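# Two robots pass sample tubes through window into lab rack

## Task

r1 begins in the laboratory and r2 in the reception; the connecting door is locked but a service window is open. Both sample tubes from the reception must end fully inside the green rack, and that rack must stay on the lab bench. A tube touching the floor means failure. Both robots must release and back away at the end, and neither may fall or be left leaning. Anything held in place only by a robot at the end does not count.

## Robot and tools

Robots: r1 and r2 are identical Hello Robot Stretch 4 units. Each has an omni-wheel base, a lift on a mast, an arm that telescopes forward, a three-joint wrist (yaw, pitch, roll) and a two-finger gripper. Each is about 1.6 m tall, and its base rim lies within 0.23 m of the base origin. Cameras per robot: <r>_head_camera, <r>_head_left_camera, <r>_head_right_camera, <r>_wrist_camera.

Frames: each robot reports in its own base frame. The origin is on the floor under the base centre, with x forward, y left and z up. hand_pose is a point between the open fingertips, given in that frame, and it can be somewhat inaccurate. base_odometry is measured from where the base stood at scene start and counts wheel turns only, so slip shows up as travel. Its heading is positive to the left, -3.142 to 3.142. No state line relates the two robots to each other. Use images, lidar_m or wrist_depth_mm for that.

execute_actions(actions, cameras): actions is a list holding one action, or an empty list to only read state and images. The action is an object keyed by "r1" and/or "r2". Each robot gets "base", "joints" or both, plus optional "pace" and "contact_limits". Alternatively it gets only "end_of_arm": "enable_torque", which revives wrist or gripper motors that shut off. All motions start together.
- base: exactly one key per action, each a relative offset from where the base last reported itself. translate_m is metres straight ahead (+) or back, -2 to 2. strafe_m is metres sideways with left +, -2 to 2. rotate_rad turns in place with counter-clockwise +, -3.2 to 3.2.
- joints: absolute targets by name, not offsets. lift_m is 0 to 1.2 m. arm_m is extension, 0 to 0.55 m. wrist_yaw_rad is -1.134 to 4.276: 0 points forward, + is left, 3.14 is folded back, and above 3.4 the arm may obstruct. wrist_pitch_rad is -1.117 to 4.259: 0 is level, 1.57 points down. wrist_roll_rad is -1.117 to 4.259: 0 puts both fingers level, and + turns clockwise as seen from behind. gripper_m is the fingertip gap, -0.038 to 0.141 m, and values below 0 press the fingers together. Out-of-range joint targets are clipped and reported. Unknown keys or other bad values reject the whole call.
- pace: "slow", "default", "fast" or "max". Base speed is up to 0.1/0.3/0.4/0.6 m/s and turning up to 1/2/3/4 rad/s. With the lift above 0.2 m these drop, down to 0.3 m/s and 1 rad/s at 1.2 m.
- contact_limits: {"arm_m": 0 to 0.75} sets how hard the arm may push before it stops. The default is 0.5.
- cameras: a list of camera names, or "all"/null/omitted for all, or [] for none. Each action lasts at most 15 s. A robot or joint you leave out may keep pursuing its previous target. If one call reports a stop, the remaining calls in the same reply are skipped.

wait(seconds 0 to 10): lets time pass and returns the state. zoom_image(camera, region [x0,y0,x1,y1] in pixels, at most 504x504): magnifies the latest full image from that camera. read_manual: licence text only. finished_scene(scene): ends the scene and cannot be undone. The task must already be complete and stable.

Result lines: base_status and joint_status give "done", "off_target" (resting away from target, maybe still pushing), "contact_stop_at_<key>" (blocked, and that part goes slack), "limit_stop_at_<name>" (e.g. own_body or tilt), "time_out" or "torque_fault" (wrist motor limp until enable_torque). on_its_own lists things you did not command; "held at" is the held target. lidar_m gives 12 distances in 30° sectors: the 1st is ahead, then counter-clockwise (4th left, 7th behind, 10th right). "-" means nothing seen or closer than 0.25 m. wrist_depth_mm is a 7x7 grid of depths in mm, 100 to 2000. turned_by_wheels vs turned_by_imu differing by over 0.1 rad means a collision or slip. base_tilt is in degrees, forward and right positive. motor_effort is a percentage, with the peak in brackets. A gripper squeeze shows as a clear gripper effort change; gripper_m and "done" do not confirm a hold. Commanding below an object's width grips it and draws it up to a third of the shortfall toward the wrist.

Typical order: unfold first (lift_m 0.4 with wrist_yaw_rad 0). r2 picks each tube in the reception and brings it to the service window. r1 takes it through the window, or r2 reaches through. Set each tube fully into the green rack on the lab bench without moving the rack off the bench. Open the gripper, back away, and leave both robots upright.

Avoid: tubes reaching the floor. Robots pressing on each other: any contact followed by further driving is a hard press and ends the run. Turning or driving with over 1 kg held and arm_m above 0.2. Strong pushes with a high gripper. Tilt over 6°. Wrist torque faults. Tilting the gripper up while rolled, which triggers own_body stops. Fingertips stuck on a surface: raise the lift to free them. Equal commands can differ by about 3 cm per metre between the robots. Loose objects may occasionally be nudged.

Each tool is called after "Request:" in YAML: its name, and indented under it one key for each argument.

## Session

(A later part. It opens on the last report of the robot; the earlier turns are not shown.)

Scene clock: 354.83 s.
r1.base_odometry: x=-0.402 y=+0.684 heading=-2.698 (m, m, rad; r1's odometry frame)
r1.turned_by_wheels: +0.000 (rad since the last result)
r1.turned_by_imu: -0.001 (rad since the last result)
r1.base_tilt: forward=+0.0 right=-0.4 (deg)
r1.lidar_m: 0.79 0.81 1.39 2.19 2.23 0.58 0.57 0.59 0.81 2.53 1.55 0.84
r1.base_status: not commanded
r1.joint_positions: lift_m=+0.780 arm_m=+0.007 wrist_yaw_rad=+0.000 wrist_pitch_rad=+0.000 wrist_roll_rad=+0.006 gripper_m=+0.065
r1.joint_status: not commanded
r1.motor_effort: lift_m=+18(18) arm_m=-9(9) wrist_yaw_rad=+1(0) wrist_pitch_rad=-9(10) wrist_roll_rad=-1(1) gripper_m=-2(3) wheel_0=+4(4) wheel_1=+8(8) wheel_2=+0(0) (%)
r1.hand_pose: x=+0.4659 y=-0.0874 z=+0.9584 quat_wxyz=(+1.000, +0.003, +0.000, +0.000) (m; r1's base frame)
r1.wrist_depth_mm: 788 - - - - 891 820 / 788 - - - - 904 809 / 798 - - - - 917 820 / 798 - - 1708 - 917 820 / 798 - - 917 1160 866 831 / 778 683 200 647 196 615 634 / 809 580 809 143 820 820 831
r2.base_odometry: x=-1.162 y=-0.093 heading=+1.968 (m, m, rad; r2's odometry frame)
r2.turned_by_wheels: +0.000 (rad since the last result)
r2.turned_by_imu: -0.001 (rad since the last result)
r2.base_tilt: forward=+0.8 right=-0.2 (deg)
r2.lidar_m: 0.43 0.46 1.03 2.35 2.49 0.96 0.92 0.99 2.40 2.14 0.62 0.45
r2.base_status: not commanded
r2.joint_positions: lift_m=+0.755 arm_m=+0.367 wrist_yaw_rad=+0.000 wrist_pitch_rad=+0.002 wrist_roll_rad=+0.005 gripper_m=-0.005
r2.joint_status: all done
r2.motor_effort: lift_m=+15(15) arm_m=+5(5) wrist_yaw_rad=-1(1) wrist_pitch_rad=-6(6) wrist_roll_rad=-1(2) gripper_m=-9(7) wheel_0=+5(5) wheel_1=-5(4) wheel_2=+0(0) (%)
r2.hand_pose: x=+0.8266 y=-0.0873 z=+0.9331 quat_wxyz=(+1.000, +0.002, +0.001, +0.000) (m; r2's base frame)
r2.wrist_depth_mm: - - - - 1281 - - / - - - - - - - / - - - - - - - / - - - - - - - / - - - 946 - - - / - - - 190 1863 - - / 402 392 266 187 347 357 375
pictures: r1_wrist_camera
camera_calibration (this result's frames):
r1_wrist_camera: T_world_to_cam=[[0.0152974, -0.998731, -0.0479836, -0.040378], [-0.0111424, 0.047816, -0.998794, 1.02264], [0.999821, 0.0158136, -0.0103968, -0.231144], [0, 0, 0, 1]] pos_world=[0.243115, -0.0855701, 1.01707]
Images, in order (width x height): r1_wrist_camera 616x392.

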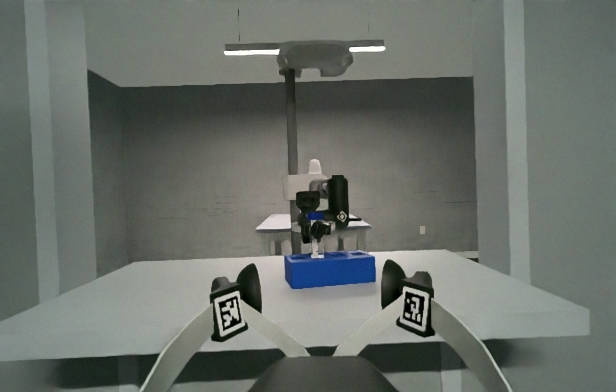

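Request:
execute_actions:
  actions:
    - {"r2":{"joints":{"lift_m":0.74},"pace":"slow"},"r1":{"base":{"translate_m":0.2},"joints":{"lift_m":0.76},"pace":"slow"}}
  cameras: []

Request:
execute_actions:
  actions:
    - {"r2":{"joints":{"gripper_m":0.08}}}
  cameras: []

Request:
execute_actions:
  actions:
    - {"r2":{"joints":{"lift_m":0.88},"pace":"slow"}}
  cameras: []

Request:
execute_actions:
  actions:
    - {"r2":{"joints":{"arm_m":0.0},"base":{"translate_m":-0.3}}}
  cameras: ["r1_wrist_camera"]

Scene clock: 362.13 s.
r1.base_odometry: x=-0.582 y=+0.598 heading=-2.697 (m, m, rad; r1's odometry frame)
r1.turned_by_wheels: +0.001 (rad since the last result)
r1.turned_by_imu: -0.002 (rad since the last result)
r1.base_tilt: forward=-0.1 right=-0.3 (deg)
r1.lidar_m: 0.59 0.61 1.11 2.19 2.25 2.98 0.77 0.80 2.65 2.53 1.22 0.61
r1.base_status: done
r1.joint_positions: lift_m=+0.760 arm_m=+0.007 wrist_yaw_rad=+0.000 wrist_pitch_rad=+0.000 wrist_roll_rad=+0.006 gripper_m=+0.065
r1.joint_status: all done
r1.motor_effort: lift_m=+16(14) arm_m=-9(8) wrist_yaw_rad=+1(1) wrist_pitch_rad=-8(8) wrist_roll_rad=-1(0) gripper_m=-2(1) wheel_0=+4(7) wheel_1=+7(11) wheel_2=-3(8) (%)
r1.hand_pose: x=+0.4659 y=-0.0874 z=+0.9385 quat_wxyz=(+1.000, +0.003, +0.000, +0.000) (m; r1's base frame)
r1.wrist_depth_mm: - - - 1397 - - 615 / - - - - - - 621 / - - - - - - 621 / - - - 1160 - - 621 / - - - 661 - - 627 / 640 621 200 574 196 554 544 / 424 413 382 143 387 387 389
r2.base_odometry: x=-1.162 y=-0.093 heading=+1.968 (m, m, rad; r2's odometry frame)
r2.turned_by_wheels: +0.000 (rad since the last result)
r2.turned_by_imu: -0.002 (rad since the last result)
r2.base_tilt: forward=+1.0 right=+0.0 (deg)
r2.lidar_m: 0.42 0.48 1.03 2.36 2.50 0.94 0.92 0.98 2.40 2.16 0.63 0.46
r2.base_status: not commanded
r2.joint_positions: lift_m=+0.740 arm_m=+0.367 wrist_yaw_rad=+0.001 wrist_pitch_rad=+0.000 wrist_roll_rad=+0.005 gripper_m=-0.005
r2.joint_status: all done
r2.motor_effort: lift_m=+14(15) arm_m=+5(5) wrist_yaw_rad=-2(2) wrist_pitch_rad=+4(4) wrist_roll_rad=+1(0) gripper_m=-8(9) wheel_0=+5(5) wheel_1=-5(5) wheel_2=+0(0) (%)
r2.hand_pose: x=+0.8267 y=-0.0873 z=+0.9188 quat_wxyz=(+1.000, +0.002, +0.000, +0.000) (m; r2's base frame)
r2.wrist_depth_mm: - - - - - - - / - - - - - - - / - - - - - - - / - - - - - - - / - - - 180 - - - / - - - 191 1808 - - / 368 362 198 188 215 330 347
pictures: none
No camera images: the call's "cameras" was empty. Leave "cameras" out to get every camera's image.

Scene clock: 363.77 s.
r1.base_odometry: x=-0.582 y=+0.598 heading=-2.697 (m, m, rad; r1's odometry frame)
r1.turned_by_wheels: +0.000 (rad since the last result)
r1.turned_by_imu: +0.000 (rad since the last result)
r1.base_tilt: forward=-0.2 right=-0.4 (deg)
r1.lidar_m: 0.59 0.62 1.10 2.18 2.27 2.98 0.76 0.80 2.63 2.54 1.22 0.63
r1.base_status: not commanded
r1.joint_positions: lift_m=+0.760 arm_m=+0.007 wrist_yaw_rad=+0.000 wrist_pitch_rad=+0.000 wrist_roll_rad=+0.006 gripper_m=+0.065
r1.joint_status: not commanded
r1.motor_effort: lift_m=+16(17) arm_m=-8(8) wrist_yaw_rad=+0(0) wrist_pitch_rad=-9(9) wrist_roll_rad=+2(1) gripper_m=-3(3) wheel_0=+4(4) wheel_1=+7(7) wheel_2=-3(3) (%)
r1.hand_pose: x=+0.4659 y=-0.0874 z=+0.9385 quat_wxyz=(+1.000, +0.003, +0.000, +0.000) (m; r1's base frame)
r1.wrist_depth_mm: - - - 1397 - - 609 / - - - - - - 621 / - - - - - - 621 / - - - 1160 - - 621 / - - - 661 - - 627 / 634 615 201 574 195 554 544 / 421 413 379 143 387 384 387
r2.base_odometry: x=-1.162 y=-0.093 heading=+1.968 (m, m, rad; r2's odometry frame)
r2.turned_by_wheels: +0.000 (rad since the last result)
r2.turned_by_imu: +0.000 (rad since the last result)
r2.base_tilt: forward=+0.8 right=-0.2 (deg)
r2.lidar_m: 0.43 0.47 1.02 2.35 2.47 0.95 0.92 0.96 2.40 2.13 0.61 0.46
r2.base_status: not commanded
r2.joint_positions: lift_m=+0.740 arm_m=+0.367 wrist_yaw_rad=+0.000 wrist_pitch_rad=+0.002 wrist_roll_rad=+0.005 gripper_m=+0.080
r2.joint_status: all done
r2.motor_effort: lift_m=+15(15) arm_m=+4(5) wrist_yaw_rad=-1(2) wrist_pitch_rad=-4(4) wrist_roll_rad=+1(1) gripper_m=-4(10) wheel_0=+4(5) wheel_1=-4(4) wheel_2=+0(0) (%)
r2.hand_pose: x=+0.8267 y=-0.0873 z=+0.9181 quat_wxyz=(+1.000, +0.002, +0.001, +0.000) (m; r2's base frame)
r2.wrist_depth_mm: - - - - - - - / - - - - - - - / - - - - - - - / - - - - - - - / - - - 1863 - - - / - - 211 203 201 - - / 364 345 351 145 314 319 343
pictures: none
No camera images: the call's "cameras" was empty. Leave "cameras" out to get every camera's image.

Scene clock: 365.73 s.
r1.base_odometry: x=-0.582 y=+0.598 heading=-2.697 (m, m, rad; r1's odometry frame)
r1.turned_by_wheels: +0.000 (rad since the last result)
r1.turned_by_imu: +0.000 (rad since the last result)
r1.base_tilt: forward=-0.3 right=-0.4 (deg)
r1.lidar_m: 0.58 0.60 1.10 2.19 2.24 2.99 0.78 0.80 2.65 2.53 1.22 0.63
r1.base_status: not commanded
r1.joint_positions: lift_m=+0.760 arm_m=+0.007 wrist_yaw_rad=+0.000 wrist_pitch_rad=+0.000 wrist_roll_rad=+0.006 gripper_m=+0.065
r1.joint_status: not commanded
r1.motor_effort: lift_m=+16(17) arm_m=-9(9) wrist_yaw_rad=+1(1) wrist_pitch_rad=-9(9) wrist_roll_rad=+1(1) gripper_m=-3(4) wheel_0=+4(4) wheel_1=+7(7) wheel_2=-3(3) (%)
r1.hand_pose: x=+0.4659 y=-0.0874 z=+0.9385 quat_wxyz=(+1.000, +0.003, +0.000, +0.000) (m; r1's base frame)
r1.wrist_depth_mm: - - - 1397 - - 615 / - - - - - - 621 / - - - 854 - - 621 / - - - - - - 621 / - - - 1499 - - 627 / 640 615 200 574 196 549 539 / 421 413 382 143 387 387 387
r2.base_odometry: x=-1.162 y=-0.093 heading=+1.968 (m, m, rad; r2's odometry frame)
r2.turned_by_wheels: +0.000 (rad since the last result)
r2.turned_by_imu: -0.001 (rad since the last result)
r2.base_tilt: forward=+0.8 right=-0.1 (deg)
r2.lidar_m: 0.43 0.47 1.00 2.37 2.47 0.97 0.91 0.98 2.41 2.15 0.60 0.46
r2.base_status: not commanded
r2.joint_positions: lift_m=+0.880 arm_m=+0.367 wrist_yaw_rad=+0.000 wrist_pitch_rad=+0.002 wrist_roll_rad=+0.005 gripper_m=+0.080
r2.joint_status: all done
r2.motor_effort: lift_m=+25(25) arm_m=+5(4) wrist_yaw_rad=-1(2) wrist_pitch_rad=-4(4) wrist_roll_rad=+2(2) gripper_m=-1(3) wheel_0=+5(5) wheel_1=-4(5) wheel_2=+0(0) (%)
r2.hand_pose: x=+0.8267 y=-0.0873 z=+1.0573 quat_wxyz=(+1.000, +0.002, +0.001, +0.000) (m; r2's base frame)
r2.wrist_depth_mm: - - - - 1008 - - / - - - - - - - / - - - - - - - / - - - - - - - / - - - - - - - / - - 211 - 201 - - / - - - 145 - - -
pictures: none
No camera images: the call's "cameras" was empty. Leave "cameras" out to get every camera's image.

Scene clock: 368.20 s.
r1.base_odometry: x=-0.582 y=+0.598 heading=-2.697 (m, m, rad; r1's odometry frame)
r1.turned_by_wheels: +0.000 (rad since the last result)
r1.turned_by_imu: -0.001 (rad since the last result)
r1.base_tilt: forward=+0.0 right=-0.3 (deg)
r1.lidar_m: 0.57 0.62 1.09 2.19 2.25 2.97 0.76 0.81 2.66 2.54 1.22 0.63
r1.base_status: not commanded
r1.joint_positions: lift_m=+0.760 arm_m=+0.007 wrist_yaw_rad=+0.000 wrist_pitch_rad=+0.000 wrist_roll_rad=+0.006 gripper_m=+0.065
r1.joint_status: not commanded
r1.motor_effort: lift_m=+16(16) arm_m=-8(8) wrist_yaw_rad=+1(1) wrist_pitch_rad=-8(9) wrist_roll_rad=+1(2) gripper_m=-3(3) wheel_0=+4(4) wheel_1=+7(8) wheel_2=-3(3) (%)
r1.hand_pose: x=+0.4659 y=-0.0874 z=+0.9385 quat_wxyz=(+1.000, +0.003, +0.000, +0.000) (m; r1's base frame)
r1.wrist_depth_mm: - - - - - - 615 / - - - - - - 621 / - - - - - - 621 / - - - - - - 627 / - - - 1808 - - 627 / 640 615 200 574 196 554 544 / 421 413 382 143 387 384 387
r2.base_odometry: x=-1.046 y=-0.369 heading=+1.967 (m, m, rad; r2's odometry frame)
r2.turned_by_wheels: +0.000 (rad since the last result)
r2.turned_by_imu: +0.000 (rad since the last result)
r2.base_tilt: forward=+0.8 right=+0.0 (deg)
r2.lidar_m: 0.73 0.80 1.46 2.37 2.51 0.64 0.61 0.65 2.38 2.29 1.29 0.75
r2.base_status: done
r2.joint_positions: lift_m=+0.880 arm_m=+0.001 wrist_yaw_rad=+0.000 wrist_pitch_rad=+0.002 wrist_roll_rad=+0.005 gripper_m=+0.080
r2.joint_status: all done
r2.motor_effort: lift_m=+24(25) arm_m=-5(7) wrist_yaw_rad=+1(1) wrist_pitch_rad=-7(6) wrist_roll_rad=-1(2) gripper_m=+0(3) wheel_0=-3(8) wheel_1=-5(10) wheel_2=+2(10) (%)
r2.hand_pose: x=+0.4602 y=-0.0875 z=+1.0572 quat_wxyz=(+1.000, +0.002, +0.001, +0.000) (m; r2's base frame)
r2.wrist_depth_mm: 809 788 - - - - 759 / 798 798 - - - - 750 / 768 809 - - - - 741 / 788 798 - - - - 750 / 788 809 - - - - 741 / 788 778 211 866 201 991 759 / 788 668 676 145 661 615 654
pictures: r1_wrist_camera
camera_calibration (this result's frames):
r1_wrist_camera: T_world_to_cam=[[0.0152972, -0.998731, -0.0479838, -0.0413321], [-0.0111424, 0.0478162, -0.998794, 1.00278], [0.999821, 0.0158134, -0.0103968, -0.231351], [0, 0, 0, 1]] pos_world=[0.243115, -0.0855702, 0.997177]
Images, in order (width x height): r1_wrist_camera 616x392.

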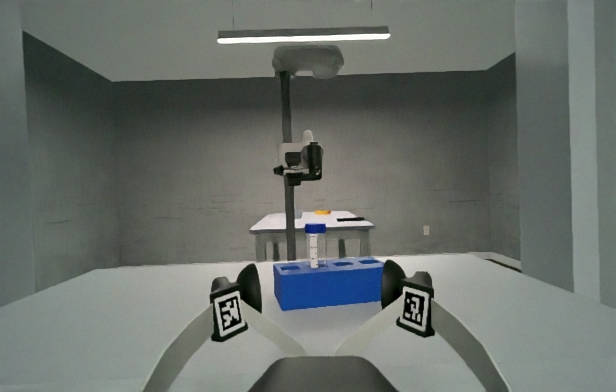

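Request:
execute_actions:
  actions:
    - {"r1":{"joints":{"arm_m":0.37,"lift_m":0.752},"pace":"slow"}}
  cameras: ["r1_wrist_camera"]

Scene clock: 374.90 s.
r1.base_odometry: x=-0.582 y=+0.598 heading=-2.697 (m, m, rad; r1's odometry frame)
r1.turned_by_wheels: +0.000 (rad since the last result)
r1.turned_by_imu: -0.002 (rad since the last result)
r1.base_tilt: forward=-0.1 right=-0.3 (deg)
r1.lidar_m: 0.60 0.61 1.09 2.19 2.24 2.99 0.77 0.80 2.66 2.55 1.23 0.60
r1.base_status: not commanded
r1.joint_positions: lift_m=+0.752 arm_m=+0.368 wrist_yaw_rad=+0.000 wrist_pitch_rad=+0.000 wrist_roll_rad=+0.006 gripper_m=+0.065
r1.joint_status: all done
r1.motor_effort: lift_m=+16(18) arm_m=+9(8) wrist_yaw_rad=+1(0) wrist_pitch_rad=-8(8) wrist_roll_rad=+2(1) gripper_m=-3(4) wheel_0=+4(4) wheel_1=+8(7) wheel_2=-3(3) (%)
r1.hand_pose: x=+0.8279 y=-0.0874 z=+0.9305 quat_wxyz=(+1.000, +0.003, +0.000, +0.000) (m; r1's base frame)
r1.wrist_depth_mm: - - - 1336 - - - / - - - - - - - / - - - 1366 - - - / - - - - - - - / - - - - - - - / - 580 201 544 196 521 512 / 399 389 276 143 251 238 357
r2.base_odometry: x=-1.046 y=-0.369 heading=+1.967 (m, m, rad; r2's odometry frame)
r2.turned_by_wheels: +0.000 (rad since the last result)
r2.turned_by_imu: -0.002 (rad since the last result)
r2.base_tilt: forward=+0.9 right=-0.1 (deg)
r2.lidar_m: 0.71 0.80 1.46 2.38 2.52 0.64 0.63 0.66 2.38 2.29 1.30 0.76
r2.base_status: not commanded
r2.joint_positions: lift_m=+0.880 arm_m=+0.001 wrist_yaw_rad=+0.000 wrist_pitch_rad=+0.002 wrist_roll_rad=+0.005 gripper_m=+0.080
r2.joint_status: not commanded
r2.motor_effort: lift_m=+24(24) arm_m=-5(5) wrist_yaw_rad=+1(0) wrist_pitch_rad=-5(5) wrist_roll_rad=+2(1) gripper_m=-4(3) wheel_0=-3(3) wheel_1=-5(5) wheel_2=+2(2) (%)
r2.hand_pose: x=+0.4602 y=-0.0875 z=+1.0572 quat_wxyz=(+1.000, +0.002, +0.001, +0.000) (m; r2's base frame)
r2.wrist_depth_mm: 778 798 - - - - 778 / 778 798 - - - - 759 / 778 798 - - - - 741 / 788 798 - - - - 750 / 788 778 - - - - 759 / 768 778 212 866 200 976 750 / 778 668 683 145 654 615 647
pictures: r1_wrist_camera
camera_calibration (this result's frames):
r1_wrist_camera: T_world_to_cam=[[0.0152939, -0.998731, -0.0479838, -0.0472508], [-0.0111423, 0.0478162, -0.998794, 0.99882], [0.999821, 0.0158101, -0.0103968, -0.593312], [0, 0, 0, 1]] pos_world=[0.605058, -0.0855704, 0.98918]
Images, in order (width x height): r1_wrist_camera 616x392.

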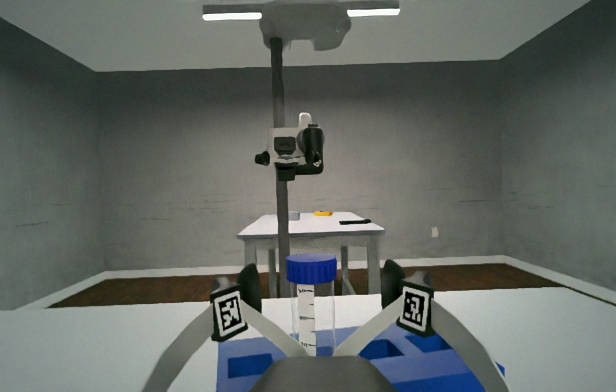

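Request:
execute_actions:
  actions:
    - {"r1":{"joints":{"arm_m":0.422,"lift_m":0.76},"pace":"slow"}}
  cameras: []

Request:
execute_actions:
  actions:
    - {"r1":{"joints":{"gripper_m":0.0}}}
  cameras: ["r1_wrist_camera"]

Scene clock: 379.47 s.
r1.base_odometry: x=-0.582 y=+0.598 heading=-2.697 (m, m, rad; r1's odometry frame)
r1.turned_by_wheels: +0.000 (rad since the last result)
r1.turned_by_imu: -0.001 (rad since the last result)
r1.base_tilt: forward=-0.1 right=-0.4 (deg)
r1.lidar_m: 0.59 0.62 1.12 2.19 2.27 2.99 0.77 0.79 2.64 2.54 1.23 0.62
r1.base_status: not commanded
r1.joint_positions: lift_m=+0.760 arm_m=+0.420 wrist_yaw_rad=+0.000 wrist_pitch_rad=+0.000 wrist_roll_rad=+0.006 gripper_m=+0.065
r1.joint_status: all done
r1.motor_effort: lift_m=+22(25) arm_m=+9(11) wrist_yaw_rad=+1(1) wrist_pitch_rad=-9(9) wrist_roll_rad=+2(0) gripper_m=-2(3) wheel_0=+4(4) wheel_1=+7(7) wheel_2=-3(3) (%)
r1.hand_pose: x=+0.8799 y=-0.0874 z=+0.9380 quat_wxyz=(+1.000, +0.003, +0.000, +0.000) (m; r1's base frame)
r1.wrist_depth_mm: - - - 1281 - - - / - - - - - - - / - - - 1336 - - - / - - - - - - - / - - - - - - - / - - 200 205 196 544 535 / 415 404 377 143 267 250 373
r2.base_odometry: x=-1.046 y=-0.369 heading=+1.967 (m, m, rad; r2's odometry frame)
r2.turned_by_wheels: +0.000 (rad since the last result)
r2.turned_by_imu: -0.001 (rad since the last result)
r2.base_tilt: forward=+0.9 right=-0.2 (deg)
r2.lidar_m: 0.73 0.79 1.47 2.38 2.52 0.64 0.61 0.65 2.35 2.30 1.34 0.77
r2.base_status: not commanded
r2.joint_positions: lift_m=+0.880 arm_m=+0.001 wrist_yaw_rad=+0.000 wrist_pitch_rad=+0.002 wrist_roll_rad=+0.005 gripper_m=+0.080
r2.joint_status: not commanded
r2.motor_effort: lift_m=+24(24) arm_m=-5(4) wrist_yaw_rad=+1(1) wrist_pitch_rad=-6(6) wrist_roll_rad=+1(1) gripper_m=-3(6) wheel_0=-3(3) wheel_1=-5(5) wheel_2=+2(2) (%)
r2.hand_pose: x=+0.4602 y=-0.0875 z=+1.0572 quat_wxyz=(+1.000, +0.002, +0.001, +0.000) (m; r2's base frame)
r2.wrist_depth_mm: 788 788 - - - - 759 / 788 788 - - - - 759 / 788 798 - - - - 741 / 788 809 - - - - 750 / 788 798 - - - - 759 / 788 788 212 854 200 976 778 / 778 668 676 145 654 621 654
pictures: none
No camera images: the call's "cameras" was empty. Leave "cameras" out to get every camera's image.

Scene clock: 380.90 s.
r1.base_odometry: x=-0.582 y=+0.598 heading=-2.697 (m, m, rad; r1's odometry frame)
r1.turned_by_wheels: +0.000 (rad since the last result)
r1.turned_by_imu: +0.000 (rad since the last result)
r1.base_tilt: forward=+0.0 right=-0.3 (deg)
r1.lidar_m: 0.58 0.60 1.12 2.19 2.25 3.01 0.76 0.79 2.65 2.53 1.23 0.62
r1.base_status: not commanded
r1.joint_positions: lift_m=+0.760 arm_m=+0.420 wrist_yaw_rad=+0.000 wrist_pitch_rad=+0.000 wrist_roll_rad=+0.006 gripper_m=+0.000
r1.joint_status: all done
r1.motor_effort: lift_m=+22(22) arm_m=+8(9) wrist_yaw_rad=+0(0) wrist_pitch_rad=-9(9) wrist_roll_rad=-2(1) gripper_m=-13(12) wheel_0=+3(4) wheel_1=+7(7) wheel_2=-3(3) (%)
r1.hand_pose: x=+0.8799 y=-0.0873 z=+0.9380 quat_wxyz=(+1.000, +0.003, +0.000, +0.000) (m; r1's base frame)
r1.wrist_depth_mm: - - - 1308 - - - / - - - - - - - / - - - 1336 - - - / - - - - - - - / - - - - - - - / - - 194 197 190 544 535 / 415 384 375 147 253 163 373
r2.base_odometry: x=-1.046 y=-0.369 heading=+1.967 (m, m, rad; r2's odometry frame)
r2.turned_by_wheels: +0.000 (rad since the last result)
r2.turned_by_imu: +0.000 (rad since the last result)
r2.base_tilt: forward=+0.9 right=+0.0 (deg)
r2.lidar_m: 0.73 0.77 1.47 2.37 2.53 0.65 0.61 0.66 2.39 2.29 1.33 0.75
r2.base_status: not commanded
r2.joint_positions: lift_m=+0.880 arm_m=+0.001 wrist_yaw_rad=+0.000 wrist_pitch_rad=+0.002 wrist_roll_rad=+0.005 gripper_m=+0.080
r2.joint_status: not commanded
r2.motor_effort: lift_m=+24(24) arm_m=-5(5) wrist_yaw_rad=+0(1) wrist_pitch_rad=-6(5) wrist_roll_rad=-1(1) gripper_m=-1(3) wheel_0=-3(3) wheel_1=-4(4) wheel_2=+2(2) (%)
r2.hand_pose: x=+0.4602 y=-0.0875 z=+1.0572 quat_wxyz=(+1.000, +0.002, +0.001, +0.000) (m; r2's base frame)
r2.wrist_depth_mm: 788 798 - - - - 768 / 788 809 - - - - 759 / 788 798 - - - - 750 / 788 778 - - - - 750 / 768 798 - - - - 750 / 778 778 212 866 200 991 768 / 788 668 683 145 654 609 647
pictures: r1_wrist_camera
camera_calibration (this result's frames):
r1_wrist_camera: T_world_to_cam=[[0.0155218, -0.998728, -0.0479826, -0.0478199], [-0.0110743, 0.0478137, -0.998795, 1.00691], [0.999818, 0.0160345, -0.0103181, -0.645326], [0, 0, 0, 1]] pos_world=[0.657102, -0.0855556, 0.996742]
Images, in order (width x height): r1_wrist_camera 616x392.

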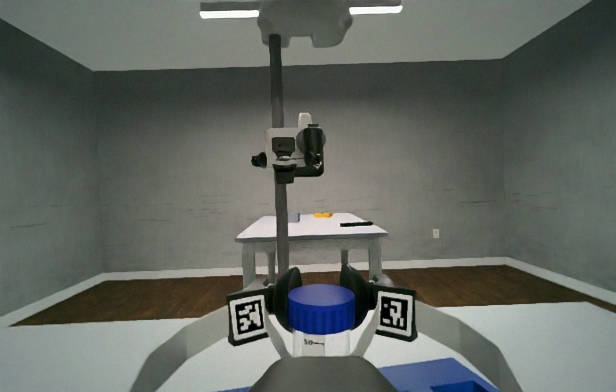

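Request:
execute_actions:
  actions:
    - {"r1":{"joints":{"lift_m":0.9},"pace":"slow"}}
  cameras: ["r1_wrist_camera"]

Request:
execute_actions:
  actions:
    - {"r1":{"joints":{"arm_m":0.005},"pace":"slow"}}
  cameras: []

Request:
execute_actions:
  actions:
    - {"r1":{"base":{"translate_m":-0.2},"pace":"slow"}}
  cameras: []

Request:
execute_actions:
  actions:
    - {"r1":{"base":{"rotate_rad":3.139},"pace":"slow"}}
  cameras: ["r1_wrist_camera"]

Scene clock: 387.17 s.
r1.base_odometry: x=-0.582 y=+0.598 heading=-2.697 (m, m, rad; r1's odometry frame)
r1.turned_by_wheels: +0.000 (rad since the last result)
r1.turned_by_imu: -0.001 (rad since the last result)
r1.base_tilt: forward=+0.0 right=-0.5 (deg)
r1.lidar_m: 0.58 0.60 1.11 2.19 2.24 3.00 0.77 0.82 2.64 2.54 1.24 0.64
r1.base_status: not commanded
r1.joint_positions: lift_m=+0.900 arm_m=+0.420 wrist_yaw_rad=+0.000 wrist_pitch_rad=+0.000 wrist_roll_rad=+0.006 gripper_m=+0.000
r1.joint_status: all done
r1.motor_effort: lift_m=+22(21) arm_m=+8(8) wrist_yaw_rad=+0(0) wrist_pitch_rad=-9(9) wrist_roll_rad=+0(0) gripper_m=-12(12) wheel_0=+4(4) wheel_1=+7(7) wheel_2=-3(3) (%)
r1.hand_pose: x=+0.8799 y=-0.0873 z=+1.0780 quat_wxyz=(+1.000, +0.003, +0.000, +0.000) (m; r1's base frame)
r1.wrist_depth_mm: - - - - - - - / - - - 1499 - - - / - - - - - - - / - - - 1336 - - - / - - - 1983 - - - / - - 195 196 190 - - / - - - 147 - 163 -
r2.base_odometry: x=-1.046 y=-0.369 heading=+1.967 (m, m, rad; r2's odometry frame)
r2.turned_by_wheels: +0.000 (rad since the last result)
r2.turned_by_imu: -0.001 (rad since the last result)
r2.base_tilt: forward=+0.9 right=-0.2 (deg)
r2.lidar_m: 0.73 0.77 1.44 2.38 2.52 0.63 0.63 0.63 2.39 2.31 1.32 0.74
r2.base_status: not commanded
r2.joint_positions: lift_m=+0.880 arm_m=+0.001 wrist_yaw_rad=+0.000 wrist_pitch_rad=+0.002 wrist_roll_rad=+0.005 gripper_m=+0.080
r2.joint_status: not commanded
r2.motor_effort: lift_m=+24(25) arm_m=-5(4) wrist_yaw_rad=+1(0) wrist_pitch_rad=-5(5) wrist_roll_rad=+0(1) gripper_m=-2(2) wheel_0=-3(3) wheel_1=-5(4) wheel_2=+2(2) (%)
r2.hand_pose: x=+0.4602 y=-0.0875 z=+1.0572 quat_wxyz=(+1.000, +0.002, +0.001, +0.000) (m; r2's base frame)
r2.wrist_depth_mm: 788 788 - - - - 768 / 798 809 - - - - 768 / 778 798 - - - - 750 / 778 798 - - - - 750 / 788 788 - - - - 741 / 778 778 211 854 201 991 759 / 778 668 668 145 661 615 647
pictures: r1_wrist_camera
camera_calibration (this result's frames):
r1_wrist_camera: T_world_to_cam=[[0.0155219, -0.998728, -0.0479824, -0.0411036], [-0.0110684, 0.0478136, -0.998795, 1.14672], [0.999818, 0.0160343, -0.0103122, -0.64389], [0, 0, 0, 1]] pos_world=[0.657104, -0.0855556, 1.13672]
Images, in order (width x height): r1_wrist_camera 616x392.

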